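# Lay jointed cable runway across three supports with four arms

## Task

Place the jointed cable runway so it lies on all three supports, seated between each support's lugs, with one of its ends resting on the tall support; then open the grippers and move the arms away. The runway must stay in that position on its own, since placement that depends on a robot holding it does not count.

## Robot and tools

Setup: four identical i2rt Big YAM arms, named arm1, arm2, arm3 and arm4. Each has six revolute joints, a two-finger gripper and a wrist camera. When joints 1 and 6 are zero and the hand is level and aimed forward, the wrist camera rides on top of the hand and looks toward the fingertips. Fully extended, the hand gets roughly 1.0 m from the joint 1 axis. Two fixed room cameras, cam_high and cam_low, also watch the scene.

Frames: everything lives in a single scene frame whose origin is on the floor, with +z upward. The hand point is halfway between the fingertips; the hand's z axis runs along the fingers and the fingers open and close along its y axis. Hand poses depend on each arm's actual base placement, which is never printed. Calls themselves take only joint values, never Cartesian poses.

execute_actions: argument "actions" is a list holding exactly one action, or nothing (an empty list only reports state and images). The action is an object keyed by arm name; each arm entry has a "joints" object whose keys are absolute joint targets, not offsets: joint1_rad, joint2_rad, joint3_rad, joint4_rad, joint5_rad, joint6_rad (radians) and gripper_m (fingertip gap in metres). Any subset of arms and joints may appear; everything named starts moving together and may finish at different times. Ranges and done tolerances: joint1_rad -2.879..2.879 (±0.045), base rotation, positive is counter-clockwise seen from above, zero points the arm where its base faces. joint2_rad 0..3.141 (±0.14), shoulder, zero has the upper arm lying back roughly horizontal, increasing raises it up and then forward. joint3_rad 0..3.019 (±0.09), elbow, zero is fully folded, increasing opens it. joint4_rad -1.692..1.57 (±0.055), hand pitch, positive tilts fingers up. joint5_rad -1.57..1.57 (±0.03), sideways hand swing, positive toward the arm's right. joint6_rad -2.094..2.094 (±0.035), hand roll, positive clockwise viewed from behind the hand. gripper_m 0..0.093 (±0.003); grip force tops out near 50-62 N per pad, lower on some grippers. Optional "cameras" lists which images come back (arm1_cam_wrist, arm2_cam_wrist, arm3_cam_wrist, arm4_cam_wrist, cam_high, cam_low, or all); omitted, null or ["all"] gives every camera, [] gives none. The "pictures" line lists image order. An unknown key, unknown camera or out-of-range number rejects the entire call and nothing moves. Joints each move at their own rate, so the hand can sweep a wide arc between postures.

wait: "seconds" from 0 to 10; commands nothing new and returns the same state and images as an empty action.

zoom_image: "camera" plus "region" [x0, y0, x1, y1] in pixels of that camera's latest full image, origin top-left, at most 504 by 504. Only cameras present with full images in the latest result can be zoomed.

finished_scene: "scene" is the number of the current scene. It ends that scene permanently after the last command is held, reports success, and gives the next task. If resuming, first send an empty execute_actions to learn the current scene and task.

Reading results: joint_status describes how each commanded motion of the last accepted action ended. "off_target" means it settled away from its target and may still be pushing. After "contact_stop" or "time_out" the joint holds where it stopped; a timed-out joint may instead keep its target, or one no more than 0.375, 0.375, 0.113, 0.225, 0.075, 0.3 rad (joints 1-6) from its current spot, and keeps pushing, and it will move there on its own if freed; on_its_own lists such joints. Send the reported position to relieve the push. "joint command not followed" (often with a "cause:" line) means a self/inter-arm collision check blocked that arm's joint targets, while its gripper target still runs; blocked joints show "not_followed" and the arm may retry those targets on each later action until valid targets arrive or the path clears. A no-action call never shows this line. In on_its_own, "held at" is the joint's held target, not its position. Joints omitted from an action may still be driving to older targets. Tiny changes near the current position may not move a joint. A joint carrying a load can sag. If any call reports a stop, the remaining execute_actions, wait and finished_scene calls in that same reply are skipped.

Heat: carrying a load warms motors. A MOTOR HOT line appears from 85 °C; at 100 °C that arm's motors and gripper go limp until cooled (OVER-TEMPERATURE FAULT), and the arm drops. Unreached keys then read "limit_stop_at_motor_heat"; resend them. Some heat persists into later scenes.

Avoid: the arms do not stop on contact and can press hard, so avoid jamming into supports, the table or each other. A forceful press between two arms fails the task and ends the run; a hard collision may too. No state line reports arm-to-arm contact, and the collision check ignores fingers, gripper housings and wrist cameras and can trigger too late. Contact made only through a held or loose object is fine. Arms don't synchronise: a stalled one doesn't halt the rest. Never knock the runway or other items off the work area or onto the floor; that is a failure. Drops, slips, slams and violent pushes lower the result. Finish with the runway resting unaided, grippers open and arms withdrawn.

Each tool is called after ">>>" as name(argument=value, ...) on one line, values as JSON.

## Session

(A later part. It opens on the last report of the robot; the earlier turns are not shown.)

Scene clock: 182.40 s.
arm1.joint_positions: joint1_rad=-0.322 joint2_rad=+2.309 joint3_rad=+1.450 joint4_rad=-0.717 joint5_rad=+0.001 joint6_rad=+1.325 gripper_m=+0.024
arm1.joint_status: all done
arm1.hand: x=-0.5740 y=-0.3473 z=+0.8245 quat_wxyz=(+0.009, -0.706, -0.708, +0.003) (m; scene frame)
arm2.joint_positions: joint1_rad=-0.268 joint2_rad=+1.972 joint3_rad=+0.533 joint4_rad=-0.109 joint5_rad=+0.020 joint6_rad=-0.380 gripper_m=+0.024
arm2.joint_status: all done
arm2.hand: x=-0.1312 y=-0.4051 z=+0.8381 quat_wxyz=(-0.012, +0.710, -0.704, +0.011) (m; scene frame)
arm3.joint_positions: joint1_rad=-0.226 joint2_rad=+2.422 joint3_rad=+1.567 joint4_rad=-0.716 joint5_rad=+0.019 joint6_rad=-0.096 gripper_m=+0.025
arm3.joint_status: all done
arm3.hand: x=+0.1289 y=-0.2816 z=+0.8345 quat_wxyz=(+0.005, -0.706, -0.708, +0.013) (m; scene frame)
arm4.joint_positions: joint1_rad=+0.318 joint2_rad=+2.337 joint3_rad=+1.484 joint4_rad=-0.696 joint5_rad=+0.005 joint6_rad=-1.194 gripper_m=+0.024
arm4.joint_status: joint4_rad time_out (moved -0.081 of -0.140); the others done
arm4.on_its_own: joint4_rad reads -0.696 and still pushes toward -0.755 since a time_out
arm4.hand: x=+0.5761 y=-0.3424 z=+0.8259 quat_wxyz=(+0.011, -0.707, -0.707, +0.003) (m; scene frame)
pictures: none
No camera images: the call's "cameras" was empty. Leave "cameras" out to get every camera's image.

>>> execute_actions(actions=[{"arm1":{"joints":{"joint2_rad":2.095,"joint3_rad":1.465,"joint4_rad":-0.86}},"arm2":{"joints":{"joint2_rad":1.68,"joint3_rad":0.50,"joint4_rad":-0.36}},"arm3":{"joints":{"joint2_rad":2.268,"joint3_rad":1.551,"joint4_rad":-0.81}},"arm4":{"joints":{"joint2_rad":2.115,"joint3_rad":1.505,"joint4_rad":-0.85}}}])

Scene clock: 187.90 s.
arm1.joint_positions: joint1_rad=-0.325 joint2_rad=+2.195 joint3_rad=+1.441 joint4_rad=-0.830 joint5_rad=+0.002 joint6_rad=+1.323 gripper_m=+0.025
arm1.joint_status: all done
arm1.hand: x=-0.5752 y=-0.3488 z=+0.8857 quat_wxyz=(+0.012, -0.706, -0.708, +0.006) (m; scene frame)
arm2.joint_positions: joint1_rad=-0.270 joint2_rad=+1.731 joint3_rad=+0.509 joint4_rad=-0.321 joint5_rad=+0.022 joint6_rad=-0.380 gripper_m=+0.024
arm2.joint_status: all done
arm2.hand: x=-0.1311 y=-0.4058 z=+0.8987 quat_wxyz=(-0.015, +0.710, -0.704, +0.011) (m; scene frame)
arm3.joint_positions: joint1_rad=-0.227 joint2_rad=+2.310 joint3_rad=+1.546 joint4_rad=-0.804 joint5_rad=+0.019 joint6_rad=-0.097 gripper_m=+0.025
arm3.joint_status: all done
arm3.hand: x=+0.1286 y=-0.2825 z=+0.8943 quat_wxyz=(+0.004, -0.706, -0.708, +0.015) (m; scene frame)
arm4.joint_positions: joint1_rad=+0.318 joint2_rad=+2.225 joint3_rad=+1.479 joint4_rad=-0.806 joint5_rad=+0.001 joint6_rad=-1.194 gripper_m=+0.024
arm4.joint_status: all done
arm4.hand: x=+0.5753 y=-0.3448 z=+0.8875 quat_wxyz=(+0.009, -0.707, -0.707, +0.002) (m; scene frame)
pictures: arm1_cam_wrist, arm2_cam_wrist, arm3_cam_wrist, arm4_cam_wrist, cam_high, cam_low
Images, in order (width x height): arm1_cam_wrist 616x616, arm2_cam_wrist 616x616, arm3_cam_wrist 616x616, arm4_cam_wrist 616x616, cam_high 896x504, cam_low 896x504.

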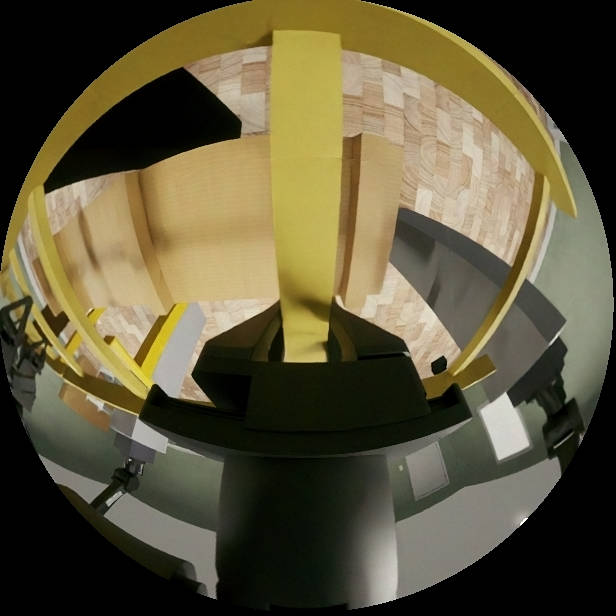

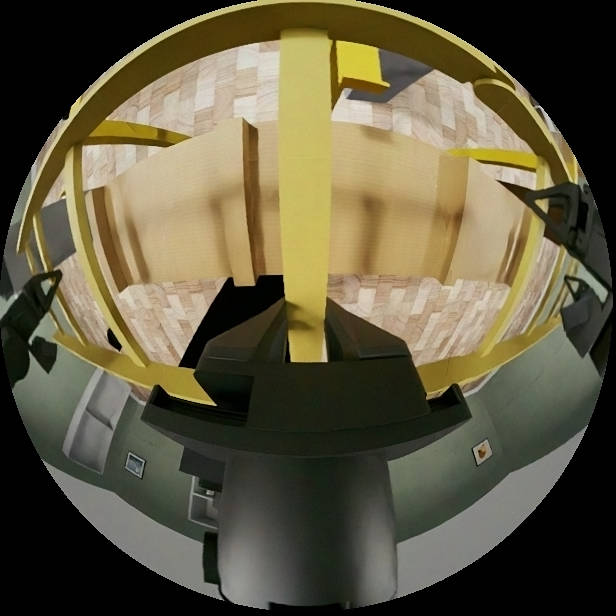

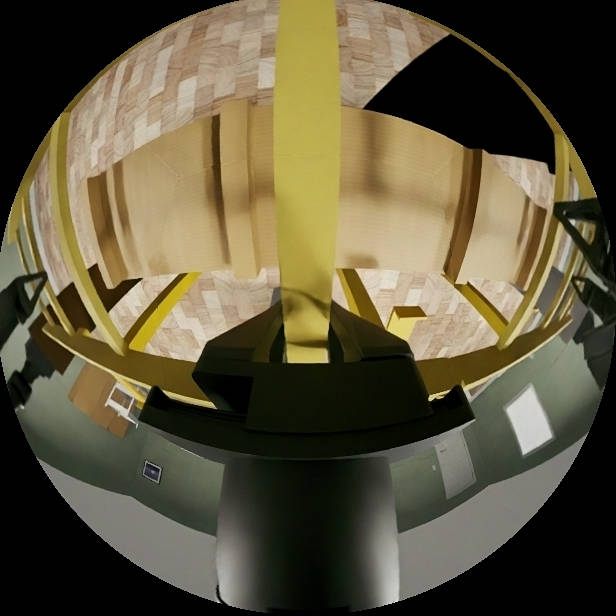

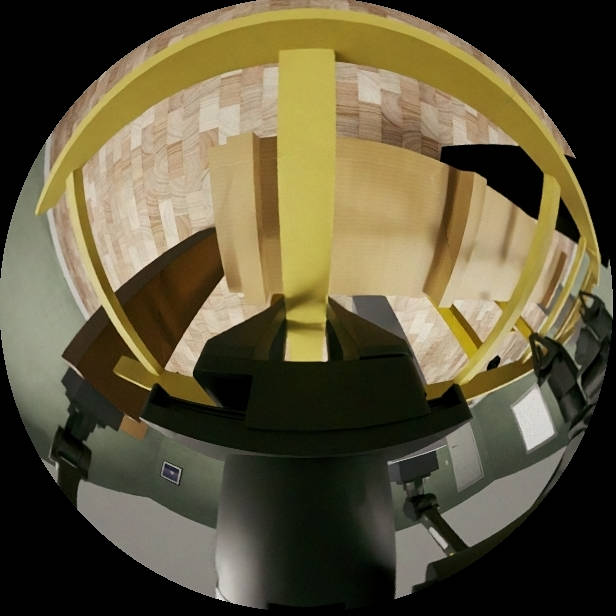

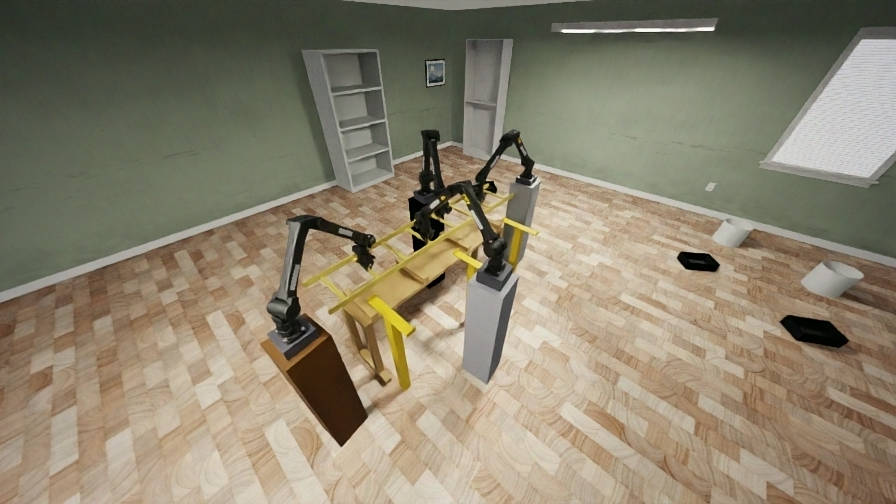

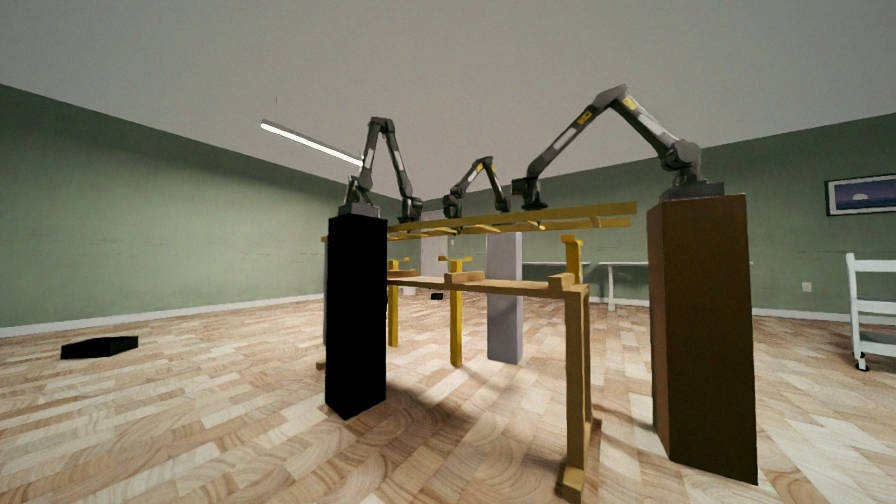

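>>> zoom_image(camera="cam_low", region=[380, 180, 660, 300])

>>> zoom_image(camera="cam_high", region=[290, 170, 570, 350])

Region (380, 180, 660, 300) of cam_low's 896x504 image, scaled by 1.800, with more detail than that image has; it fills the top 216 rows of this view, and the rest is white.

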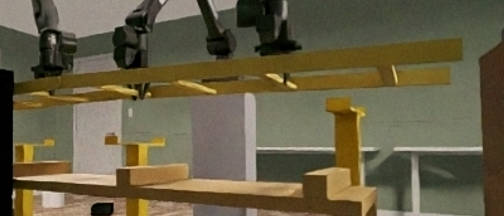

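Region (290, 170, 570, 350) of cam_high's 896x504 image, scaled by 1.800, with more detail than that image has; it fills the top 324 rows of this view, and the rest is white.

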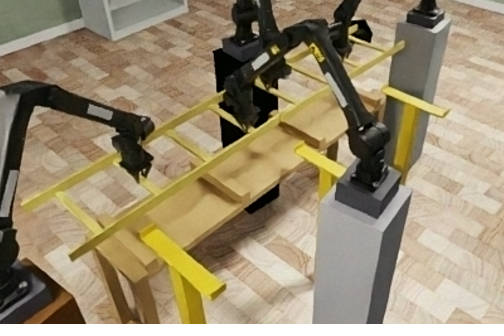

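>>> execute_actions(actions=[{"arm1":{"joints":{"joint1_rad":-0.141,"joint2_rad":2.054,"joint3_rad":1.41,"joint4_rad":-0.835,"joint6_rad":1.502}},"arm2":{"joints":{"joint1_rad":-0.171,"joint2_rad":1.808,"joint3_rad":0.82,"joint4_rad":-0.53,"joint6_rad":-0.276}},"arm3":{"joints":{"joint1_rad":-0.249,"joint2_rad":2.065,"joint3_rad":1.2,"joint4_rad":-0.64,"joint6_rad":-0.12}},"arm4":{"joints":{"joint1_rad":0.147,"joint2_rad":2.03,"joint3_rad":1.43,"joint4_rad":-0.865,"joint6_rad":-1.358}}}], cameras=["cam_high","cam_low"])

>>> zoom_image(camera="cam_low", region=[380, 180, 660, 300])

Scene clock: 215.77 s.
arm1.joint_positions: joint1_rad=-0.142 joint2_rad=+2.171 joint3_rad=+1.387 joint4_rad=-0.799 joint5_rad=-0.004 joint6_rad=+1.503 gripper_m=+0.025
arm1.joint_status: all done
arm1.hand: x=-0.5733 y=-0.2437 z=+0.8845 quat_wxyz=(+0.013, -0.705, -0.709, +0.004) (m; scene frame)
arm2.joint_positions: joint1_rad=-0.177 joint2_rad=+1.859 joint3_rad=+0.800 joint4_rad=-0.492 joint5_rad=+0.023 joint6_rad=-0.288 gripper_m=+0.024
arm2.joint_status: all done
arm2.hand: x=-0.1287 y=-0.3011 z=+0.9043 quat_wxyz=(-0.012, +0.710, -0.704, +0.011) (m; scene frame)
arm3.joint_positions: joint1_rad=-0.246 joint2_rad=+2.120 joint3_rad=+1.180 joint4_rad=-0.643 joint5_rad=+0.008 joint6_rad=-0.118 gripper_m=+0.025
arm3.joint_status: all done
arm3.hand: x=+0.1308 y=-0.1779 z=+0.9021 quat_wxyz=(+0.005, -0.706, -0.709, +0.005) (m; scene frame)
arm4.joint_positions: joint1_rad=+0.143 joint2_rad=+2.154 joint3_rad=+1.387 joint4_rad=-0.823 joint5_rad=+0.005 joint6_rad=-1.362 gripper_m=+0.024
arm4.joint_status: all done
arm4.hand: x=+0.5789 y=-0.2383 z=+0.9030 quat_wxyz=(+0.002, -0.710, -0.704, -0.016) (m; scene frame)
pictures: cam_high, cam_low
Images, in order (width x height): cam_high 896x504, cam_low 896x504.

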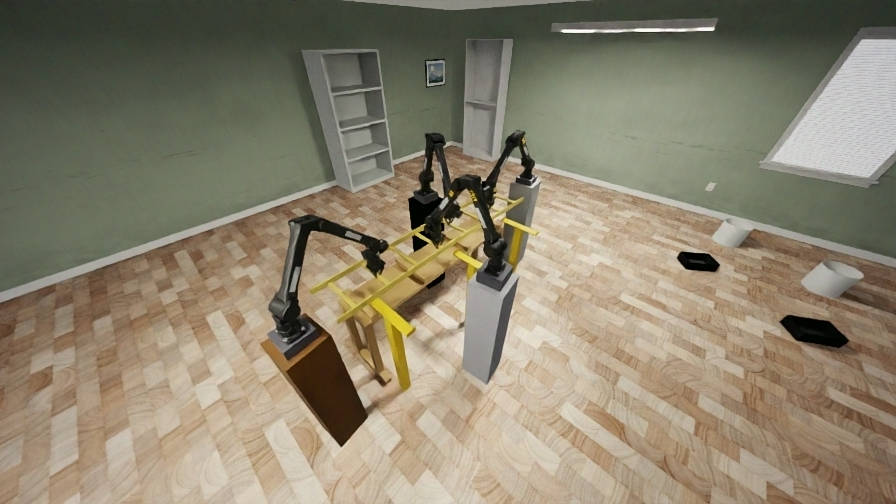

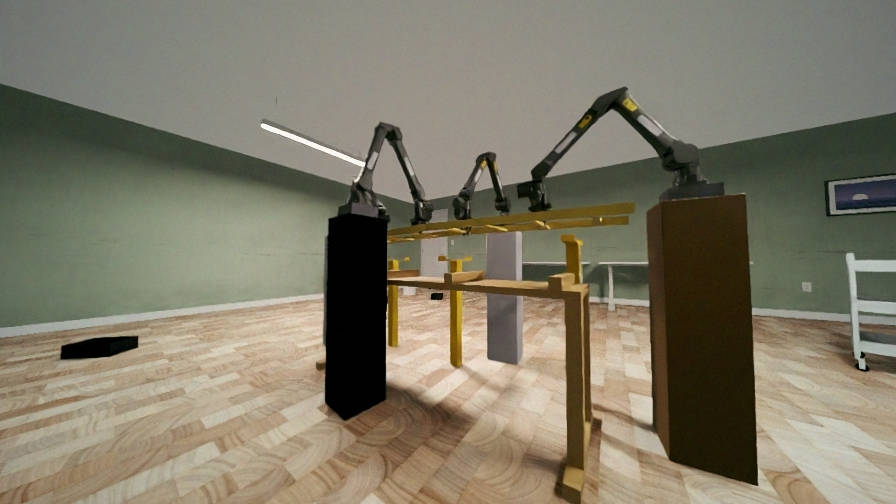

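Region (380, 180, 660, 300) of cam_low's 896x504 image, scaled by 1.800, with more detail than that image has; it fills the top 216 rows of this view, and the rest is white.

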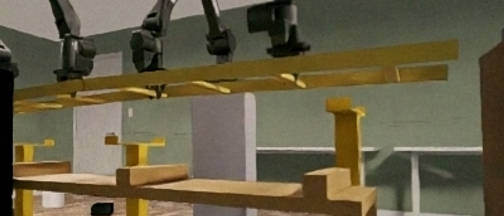

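>>> execute_actions(actions=[{"arm1":{"joints":{"joint1_rad":0.041,"joint2_rad":2.045,"joint3_rad":1.43,"joint4_rad":-0.84,"joint6_rad":1.684}},"arm2":{"joints":{"joint1_rad":-0.108,"joint2_rad":1.954,"joint3_rad":1.11,"joint4_rad":-0.665,"joint6_rad":-0.213}},"arm3":{"joints":{"joint1_rad":-0.281,"joint2_rad":1.895,"joint3_rad":0.89,"joint4_rad":-0.505,"joint6_rad":-0.152}},"arm4":{"joints":{"joint1_rad":-0.035,"joint2_rad":1.985,"joint3_rad":1.40,"joint4_rad":-0.88,"joint6_rad":-1.54}}}], cameras=[])

>>> execute_actions(actions=[{"arm1":{"joints":{"joint1_rad":0.215,"joint2_rad":2.088,"joint3_rad":1.51,"joint4_rad":-0.878,"joint6_rad":1.858}},"arm2":{"joints":{"joint1_rad":-0.067,"joint2_rad":2.117,"joint3_rad":1.445,"joint4_rad":-0.825,"joint6_rad":-0.172}},"arm3":{"joints":{"joint1_rad":-0.333,"joint2_rad":1.75,"joint3_rad":0.61,"joint4_rad":-0.375,"joint6_rad":-0.204}},"arm4":{"joints":{"joint1_rad":-0.218,"joint2_rad":1.988,"joint3_rad":1.44,"joint4_rad":-0.915,"joint6_rad":-1.723}}}])

Scene clock: 221.73 s.
arm1.joint_positions: joint1_rad=+0.046 joint2_rad=+2.165 joint3_rad=+1.387 joint4_rad=-0.807 joint5_rad=-0.010 joint6_rad=+1.688 gripper_m=+0.025
arm1.joint_status: all done
arm1.hand: x=-0.5768 y=-0.1381 z=+0.8891 quat_wxyz=(+0.015, -0.704, -0.710, +0.004) (m; scene frame)
arm2.joint_positions: joint1_rad=-0.112 joint2_rad=+2.000 joint3_rad=+1.098 joint4_rad=-0.641 joint5_rad=+0.021 joint6_rad=-0.222 gripper_m=+0.024
arm2.joint_status: all done
arm2.hand: x=-0.1321 y=-0.1985 z=+0.9088 quat_wxyz=(-0.015, +0.710, -0.704, +0.007) (m; scene frame)
arm3.joint_positions: joint1_rad=-0.283 joint2_rad=+1.952 joint3_rad=+0.860 joint4_rad=-0.500 joint5_rad=+0.004 joint6_rad=-0.154 gripper_m=+0.025
arm3.joint_status: all done
arm3.hand: x=+0.1289 y=-0.0740 z=+0.9091 quat_wxyz=(+0.005, -0.706, -0.708, +0.000) (m; scene frame)
arm4.joint_positions: joint1_rad=-0.043 joint2_rad=+2.115 joint3_rad=+1.361 joint4_rad=-0.846 joint5_rad=+0.010 joint6_rad=-1.548 gripper_m=+0.024
arm4.joint_status: all done
arm4.hand: x=+0.5778 y=-0.1345 z=+0.9186 quat_wxyz=(-0.002, -0.710, -0.704, -0.020) (m; scene frame)
pictures: none
No camera images: the call's "cameras" was empty. Leave "cameras" out to get every camera's image.

Scene clock: 223.77 s.
arm1.joint_positions: joint1_rad=+0.215 joint2_rad=+2.190 joint3_rad=+1.449 joint4_rad=-0.835 joint5_rad=-0.005 joint6_rad=+1.852 gripper_m=+0.025
arm1.joint_status: all done
arm1.hand: x=-0.5787 y=-0.0413 z=+0.8931 quat_wxyz=(+0.010, -0.702, -0.712, +0.002) (m; scene frame)
arm2.joint_positions: joint1_rad=-0.078 joint2_rad=+2.156 joint3_rad=+1.413 joint4_rad=-0.797 joint5_rad=+0.016 joint6_rad=-0.187 gripper_m=+0.024
arm2.joint_status: all done
arm2.hand: x=-0.1326 y=-0.1048 z=+0.9111 quat_wxyz=(-0.015, +0.709, -0.705, +0.004) (m; scene frame)
arm3.joint_positions: joint1_rad=-0.331 joint2_rad=+1.795 joint3_rad=+0.583 joint4_rad=-0.373 joint5_rad=+0.003 joint6_rad=-0.203 gripper_m=+0.025
arm3.joint_status: all done
arm3.hand: x=+0.1287 y=+0.0214 z=+0.9169 quat_wxyz=(+0.002, -0.705, -0.709, +0.003) (m; scene frame)
arm4.joint_positions: joint1_rad=-0.222 joint2_rad=+2.112 joint3_rad=+1.378 joint4_rad=-0.857 joint5_rad=+0.005 joint6_rad=-1.730 gripper_m=+0.024
arm4.joint_status: joint4_rad time_out (moved -0.011 of -0.069); the others done
arm4.on_its_own: joint4_rad reads -0.857 and still pushes toward -0.915 since a time_out
arm4.hand: x=+0.5791 y=-0.0372 z=+0.9262 quat_wxyz=(-0.002, -0.709, -0.705, -0.014) (m; scene frame)
pictures: arm1_cam_wrist, arm2_cam_wrist, arm3_cam_wrist, arm4_cam_wrist, cam_high, cam_low
Images, in order (width x height): arm1_cam_wrist 616x616, arm2_cam_wrist 616x616, arm3_cam_wrist 616x616, arm4_cam_wrist 616x616, cam_high 896x504, cam_low 896x504.

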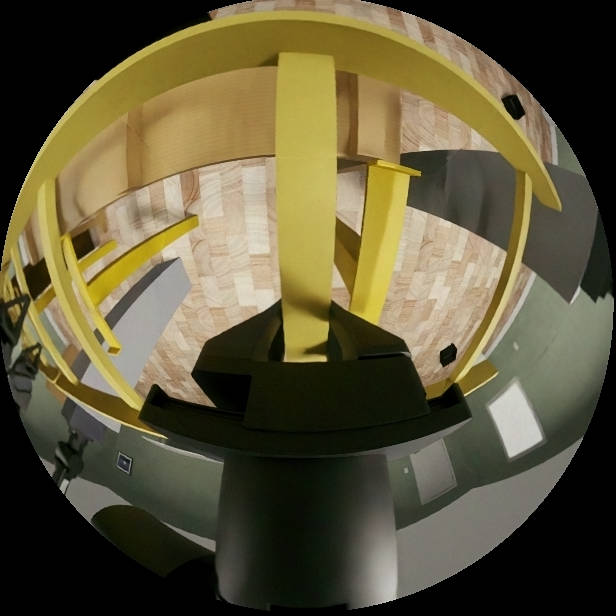

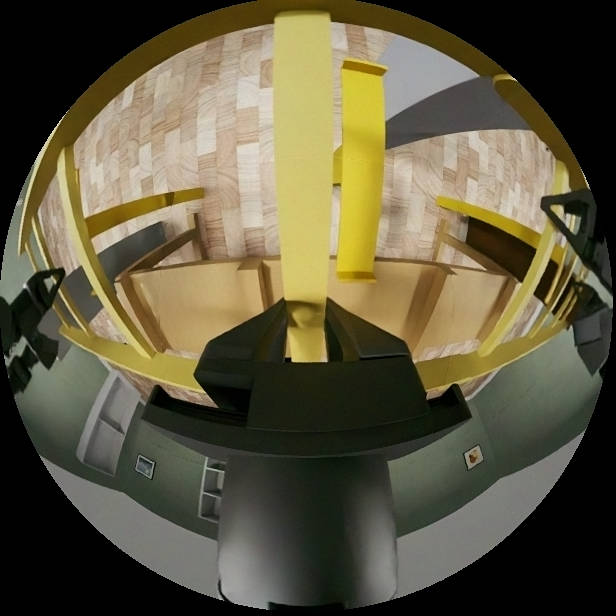

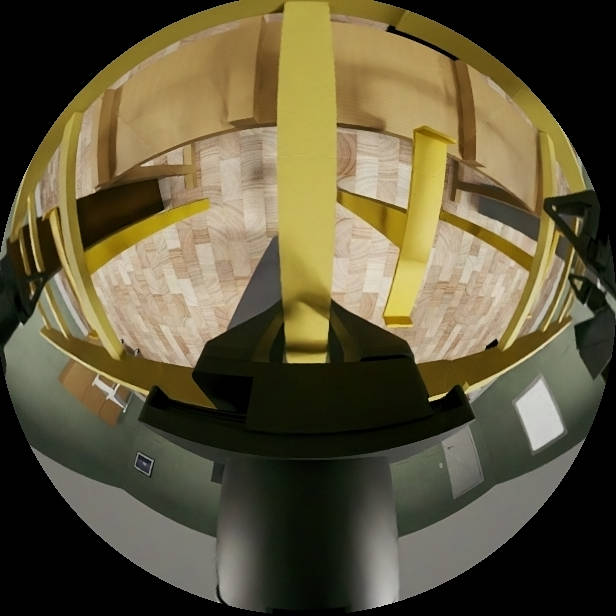

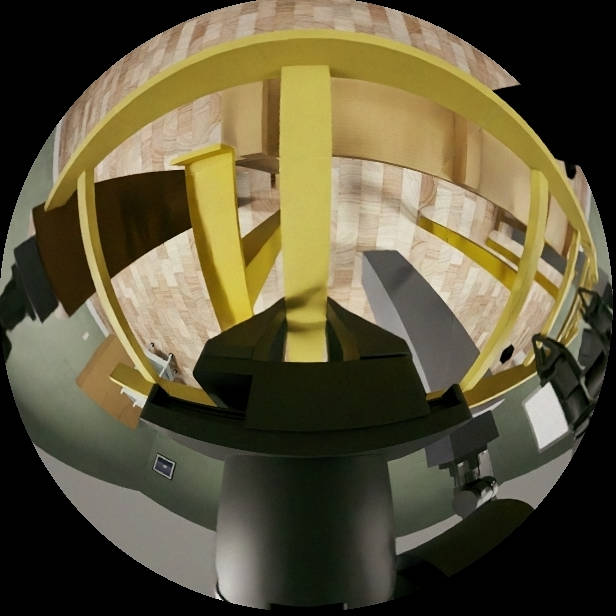

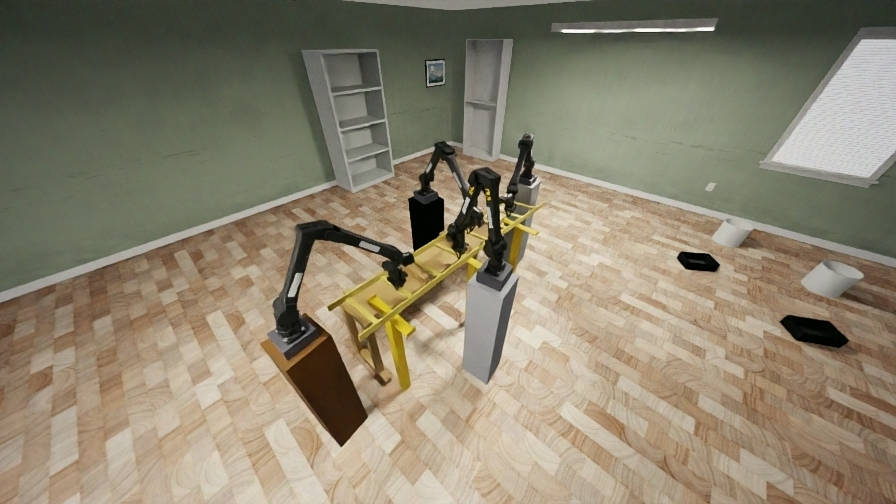

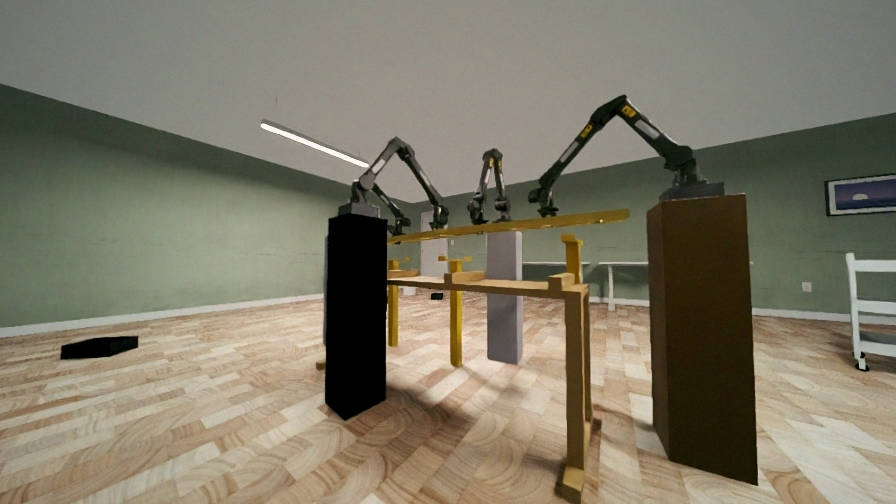

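>>> zoom_image(camera="arm2_cam_wrist", region=[180, 0, 500, 320])

>>> zoom_image(camera="arm3_cam_wrist", region=[180, 40, 500, 360])

>>> zoom_image(camera="cam_high", region=[310, 190, 570, 370])

Region (180, 0, 500, 320) of arm2_cam_wrist's 616x616 image, scaled by 1.575, with more detail than that image has.

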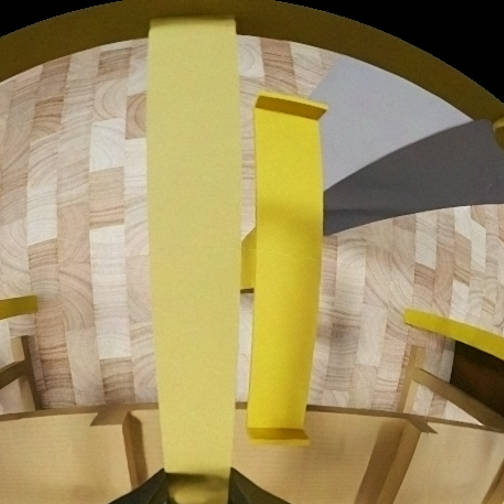

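Region (180, 40, 500, 360) of arm3_cam_wrist's 616x616 image, scaled by 1.575, with more detail than that image has.

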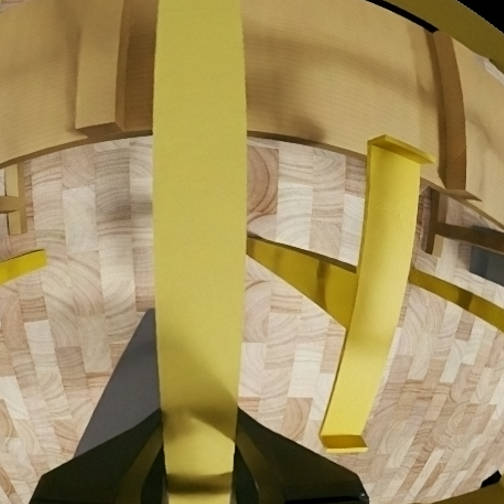

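Region (310, 190, 570, 370) of cam_high's 896x504 image, scaled by 1.938, with more detail than that image has; it fills the top 349 rows of this view, and the rest is white.

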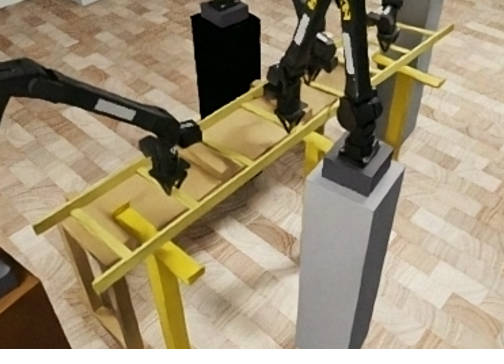

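>>> execute_actions(actions=[{"arm1":{"joints":{"joint1_rad":0.305,"joint2_rad":2.18,"joint3_rad":1.58,"joint4_rad":-0.865,"joint6_rad":1.948}},"arm2":{"joints":{"joint1_rad":-0.04,"joint2_rad":2.28,"joint3_rad":1.645,"joint4_rad":-0.875,"joint6_rad":-0.145}},"arm3":{"joints":{"joint1_rad":-0.405,"joint2_rad":1.84,"joint3_rad":0.47,"joint4_rad":-0.16,"joint5_rad":-0.06,"joint6_rad":-0.26}},"arm4":{"joints":{"joint1_rad":-0.313,"joint2_rad":2.06,"joint3_rad":1.52,"joint4_rad":-0.935,"joint6_rad":-1.818}}}])

Scene clock: 249.77 s.
arm1.joint_positions: joint1_rad=+0.295 joint2_rad=+2.293 joint3_rad=+1.514 joint4_rad=-0.813 joint5_rad=+0.002 joint6_rad=+1.932 gripper_m=+0.025
arm1.joint_status: all done
arm1.hand: x=-0.5826 y=+0.0066 z=+0.8535 quat_wxyz=(+0.010, -0.702, -0.712, +0.011) (m; scene frame)
arm2.joint_positions: joint1_rad=-0.057 joint2_rad=+2.317 joint3_rad=+1.608 joint4_rad=-0.846 joint5_rad=+0.021 joint6_rad=-0.165 gripper_m=+0.024
arm2.joint_status: all done
arm2.hand: x=-0.1361 y=-0.0577 z=+0.8738 quat_wxyz=(-0.010, +0.709, -0.705, +0.010) (m; scene frame)
arm3.joint_positions: joint1_rad=-0.405 joint2_rad=+1.875 joint3_rad=+0.464 joint4_rad=-0.172 joint5_rad=-0.045 joint6_rad=-0.273 gripper_m=+0.025
arm3.joint_status: all done
arm3.hand: x=+0.1267 y=+0.0677 z=+0.8838 quat_wxyz=(-0.019, -0.706, -0.707, -0.009) (m; scene frame)
arm4.joint_positions: joint1_rad=-0.304 joint2_rad=+2.177 joint3_rad=+1.449 joint4_rad=-0.895 joint5_rad=-0.001 joint6_rad=-1.809 gripper_m=+0.024
arm4.joint_status: all done
arm4.hand: x=+0.5764 y=+0.0092 z=+0.9119 quat_wxyz=(-0.018, -0.709, -0.704, -0.019) (m; scene frame)
pictures: arm1_cam_wrist, arm2_cam_wrist, arm3_cam_wrist, arm4_cam_wrist, cam_high, cam_low
Images, in order (width x height): arm1_cam_wrist 616x616, arm2_cam_wrist 616x616, arm3_cam_wrist 616x616, arm4_cam_wrist 616x616, cam_high 896x504, cam_low 896x504.

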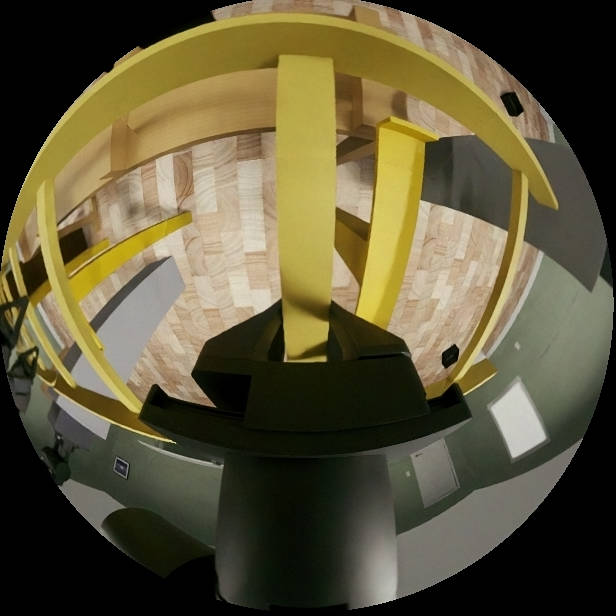

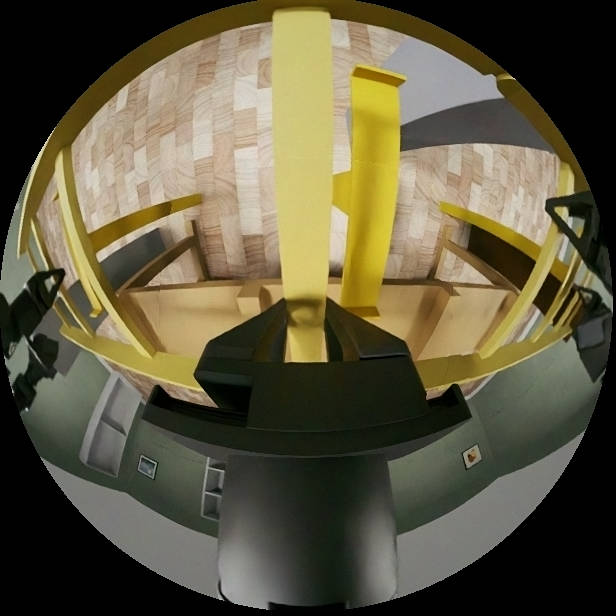

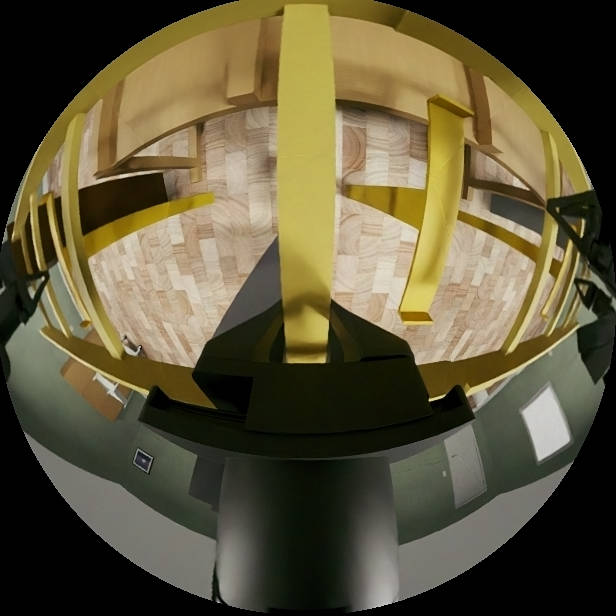

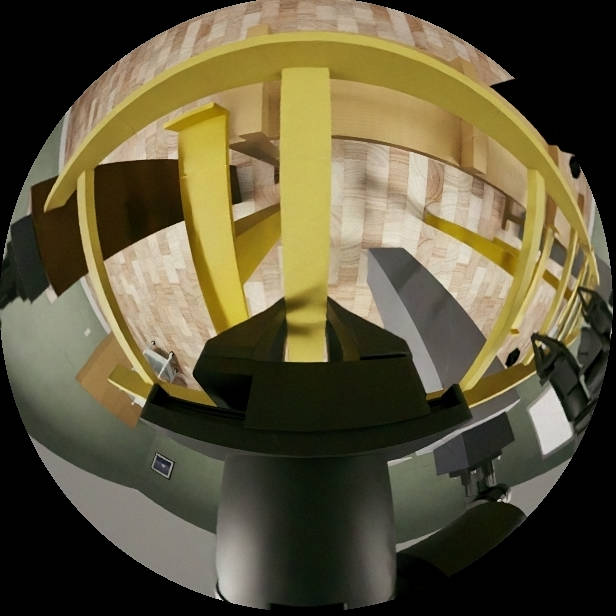

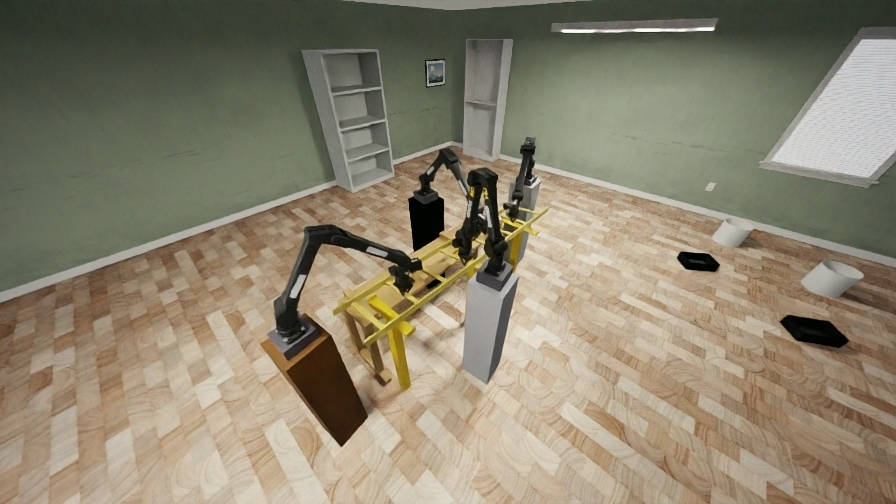

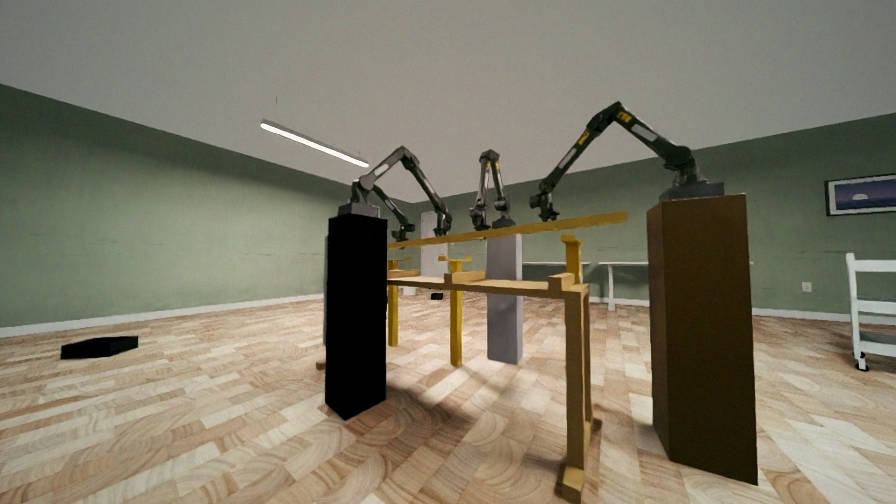

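>>> execute_actions(actions=[{"arm1":{"joints":{"joint1_rad":0.335,"joint2_rad":2.275,"joint3_rad":1.61,"joint4_rad":-0.77,"joint6_rad":1.975}},"arm2":{"joints":{"joint1_rad":-0.035,"joint2_rad":2.41,"joint3_rad":1.705,"joint4_rad":-0.81}},"arm3":{"joints":{"joint1_rad":-0.415,"joint2_rad":2.085,"joint3_rad":0.49,"joint4_rad":0.05,"joint5_rad":-0.08,"joint6_rad":-0.275}},"arm4":{"joints":{"joint2_rad":2.125,"joint3_rad":1.525,"joint4_rad":-0.90}}}])

>>> zoom_image(camera="cam_low", region=[380, 190, 660, 290])

>>> zoom_image(camera="cam_high", region=[320, 190, 570, 370])

Scene clock: 267.73 s.
arm1.joint_positions: joint1_rad=+0.307 joint2_rad=+2.403 joint3_rad=+1.548 joint4_rad=-0.726 joint5_rad=+0.009 joint6_rad=+1.952 gripper_m=+0.025
arm1.joint_status: all done
arm1.hand: x=-0.5795 y=+0.0145 z=+0.7991 quat_wxyz=(+0.005, -0.705, -0.709, +0.007) (m; scene frame)
arm2.joint_positions: joint1_rad=-0.057 joint2_rad=+2.437 joint3_rad=+1.661 joint4_rad=-0.793 joint5_rad=+0.021 joint6_rad=-0.161 gripper_m=+0.024
arm2.joint_status: all done
arm2.hand: x=-0.1350 y=-0.0537 z=+0.8163 quat_wxyz=(-0.005, +0.707, -0.707, +0.014) (m; scene frame)
arm3.joint_positions: joint1_rad=-0.413 joint2_rad=+2.108 joint3_rad=+0.491 joint4_rad=+0.036 joint5_rad=-0.070 joint6_rad=-0.274 gripper_m=+0.025
arm3.joint_status: all done
arm3.hand: x=+0.1293 y=+0.0696 z=+0.8291 quat_wxyz=(-0.031, -0.709, -0.705, -0.013) (m; scene frame)
arm4.joint_positions: joint1_rad=-0.302 joint2_rad=+2.258 joint3_rad=+1.468 joint4_rad=-0.858 joint5_rad=-0.005 joint6_rad=-1.805 gripper_m=+0.024
arm4.joint_status: all done
arm4.hand: x=+0.5773 y=+0.0081 z=+0.8724 quat_wxyz=(-0.029, -0.710, -0.703, -0.024) (m; scene frame)
pictures: arm1_cam_wrist, arm2_cam_wrist, arm3_cam_wrist, arm4_cam_wrist, cam_high, cam_low
Images, in order (width x height): arm1_cam_wrist 616x616, arm2_cam_wrist 616x616, arm3_cam_wrist 616x616, arm4_cam_wrist 616x616, cam_high 896x504, cam_low 896x504.

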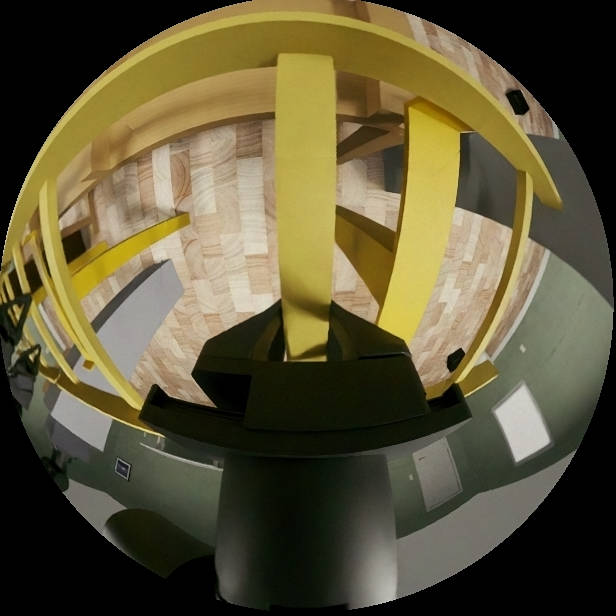

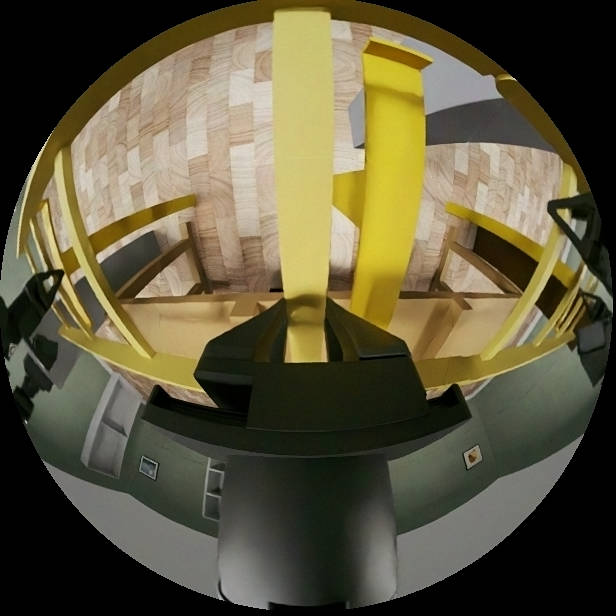

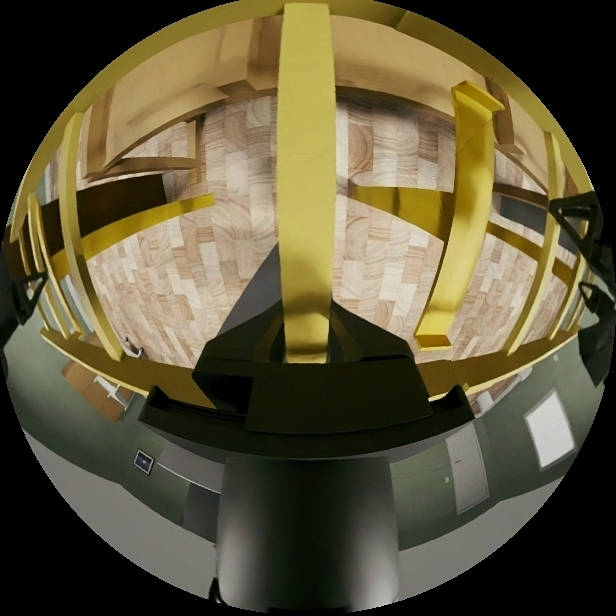

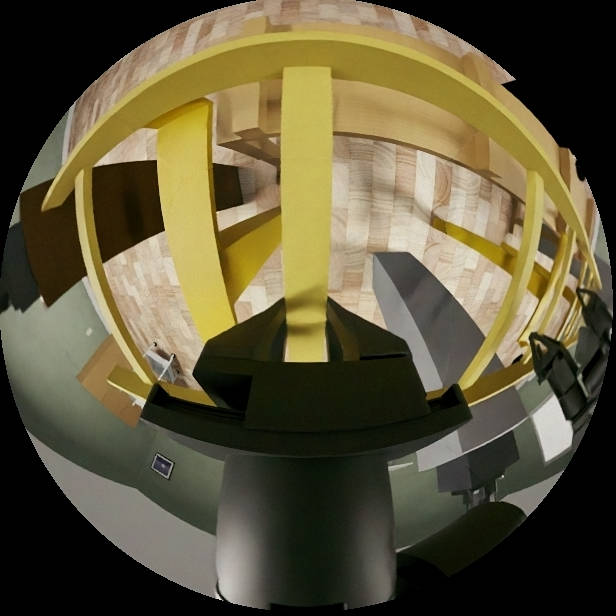

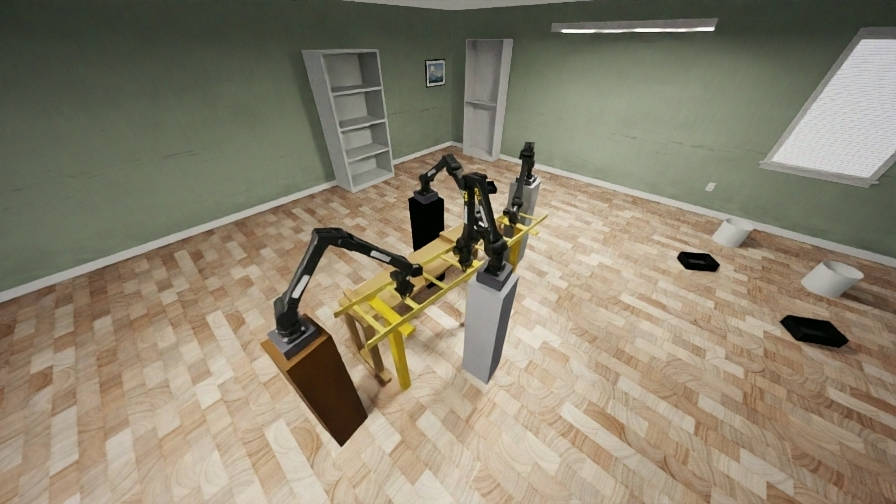

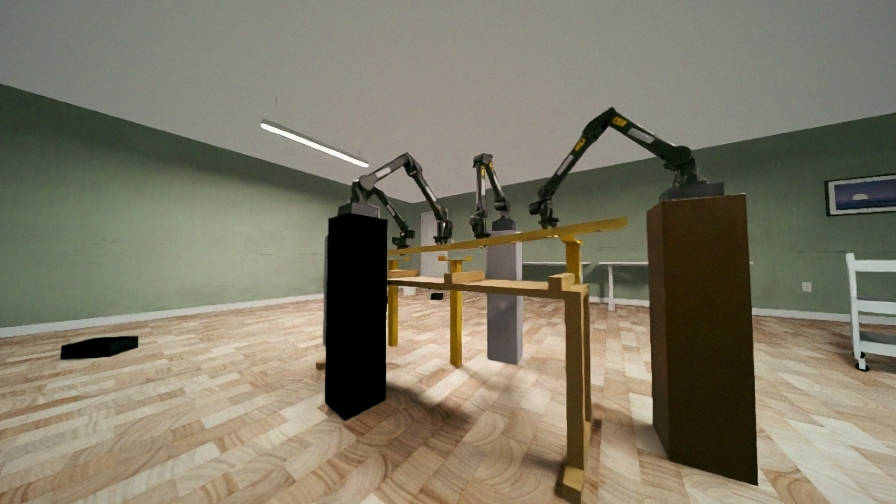

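Region (380, 190, 660, 290) of cam_low's 896x504 image, scaled by 1.800, with more detail than that image has; it fills the top 180 rows of this view, and the rest is white.

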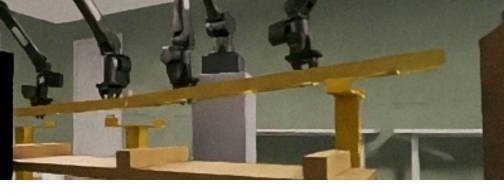

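Region (320, 190, 570, 370) of cam_high's 896x504 image, scaled by 2.016, with more detail than that image has; it fills the top 363 rows of this view, and the rest is white.

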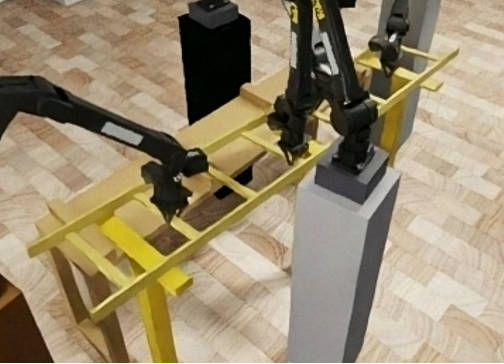

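>>> zoom_image(camera="arm1_cam_wrist", region=[320, 20, 520, 220])

>>> zoom_image(camera="arm4_cam_wrist", region=[90, 20, 290, 220])

>>> zoom_image(camera="cam_low", region=[520, 205, 640, 265])

>>> zoom_image(camera="cam_low", region=[380, 225, 500, 285])

Region (320, 20, 520, 220) of arm1_cam_wrist's 616x616 image, scaled by 2.520, with more detail than that image has.

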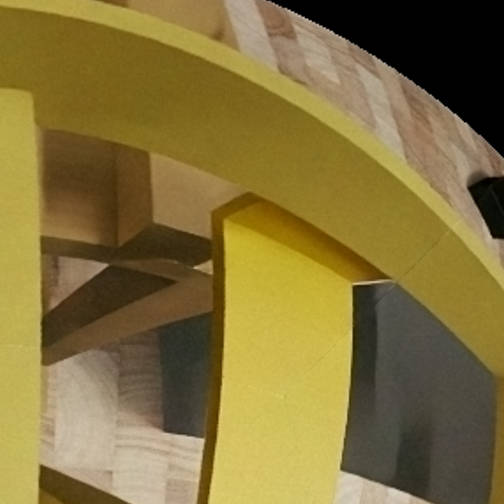

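Region (90, 20, 290, 220) of arm4_cam_wrist's 616x616 image, scaled by 2.520, with more detail than that image has.

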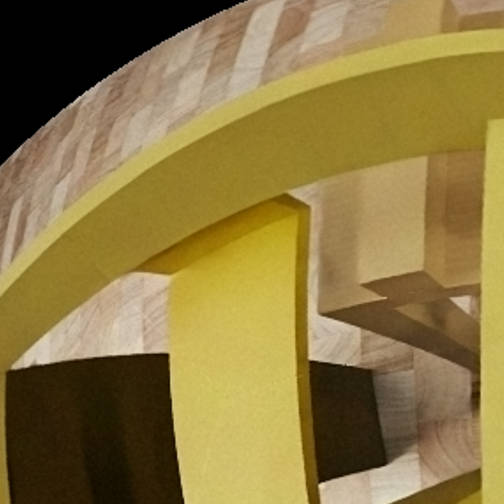

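Region (520, 205, 640, 265) of cam_low's 896x504 image, scaled by 4.200, with more detail than that image has.

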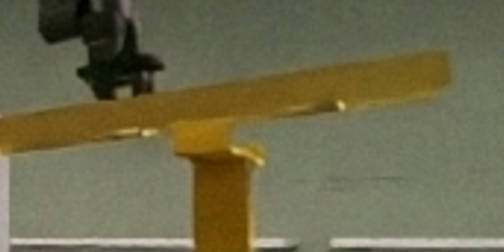

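Region (380, 225, 500, 285) of cam_low's 896x504 image, scaled by 4.200, with more detail than that image has.

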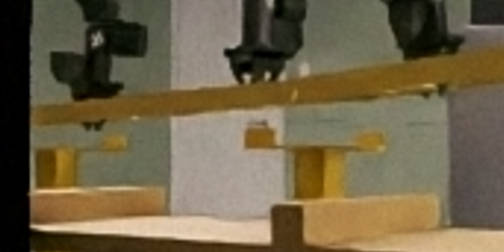

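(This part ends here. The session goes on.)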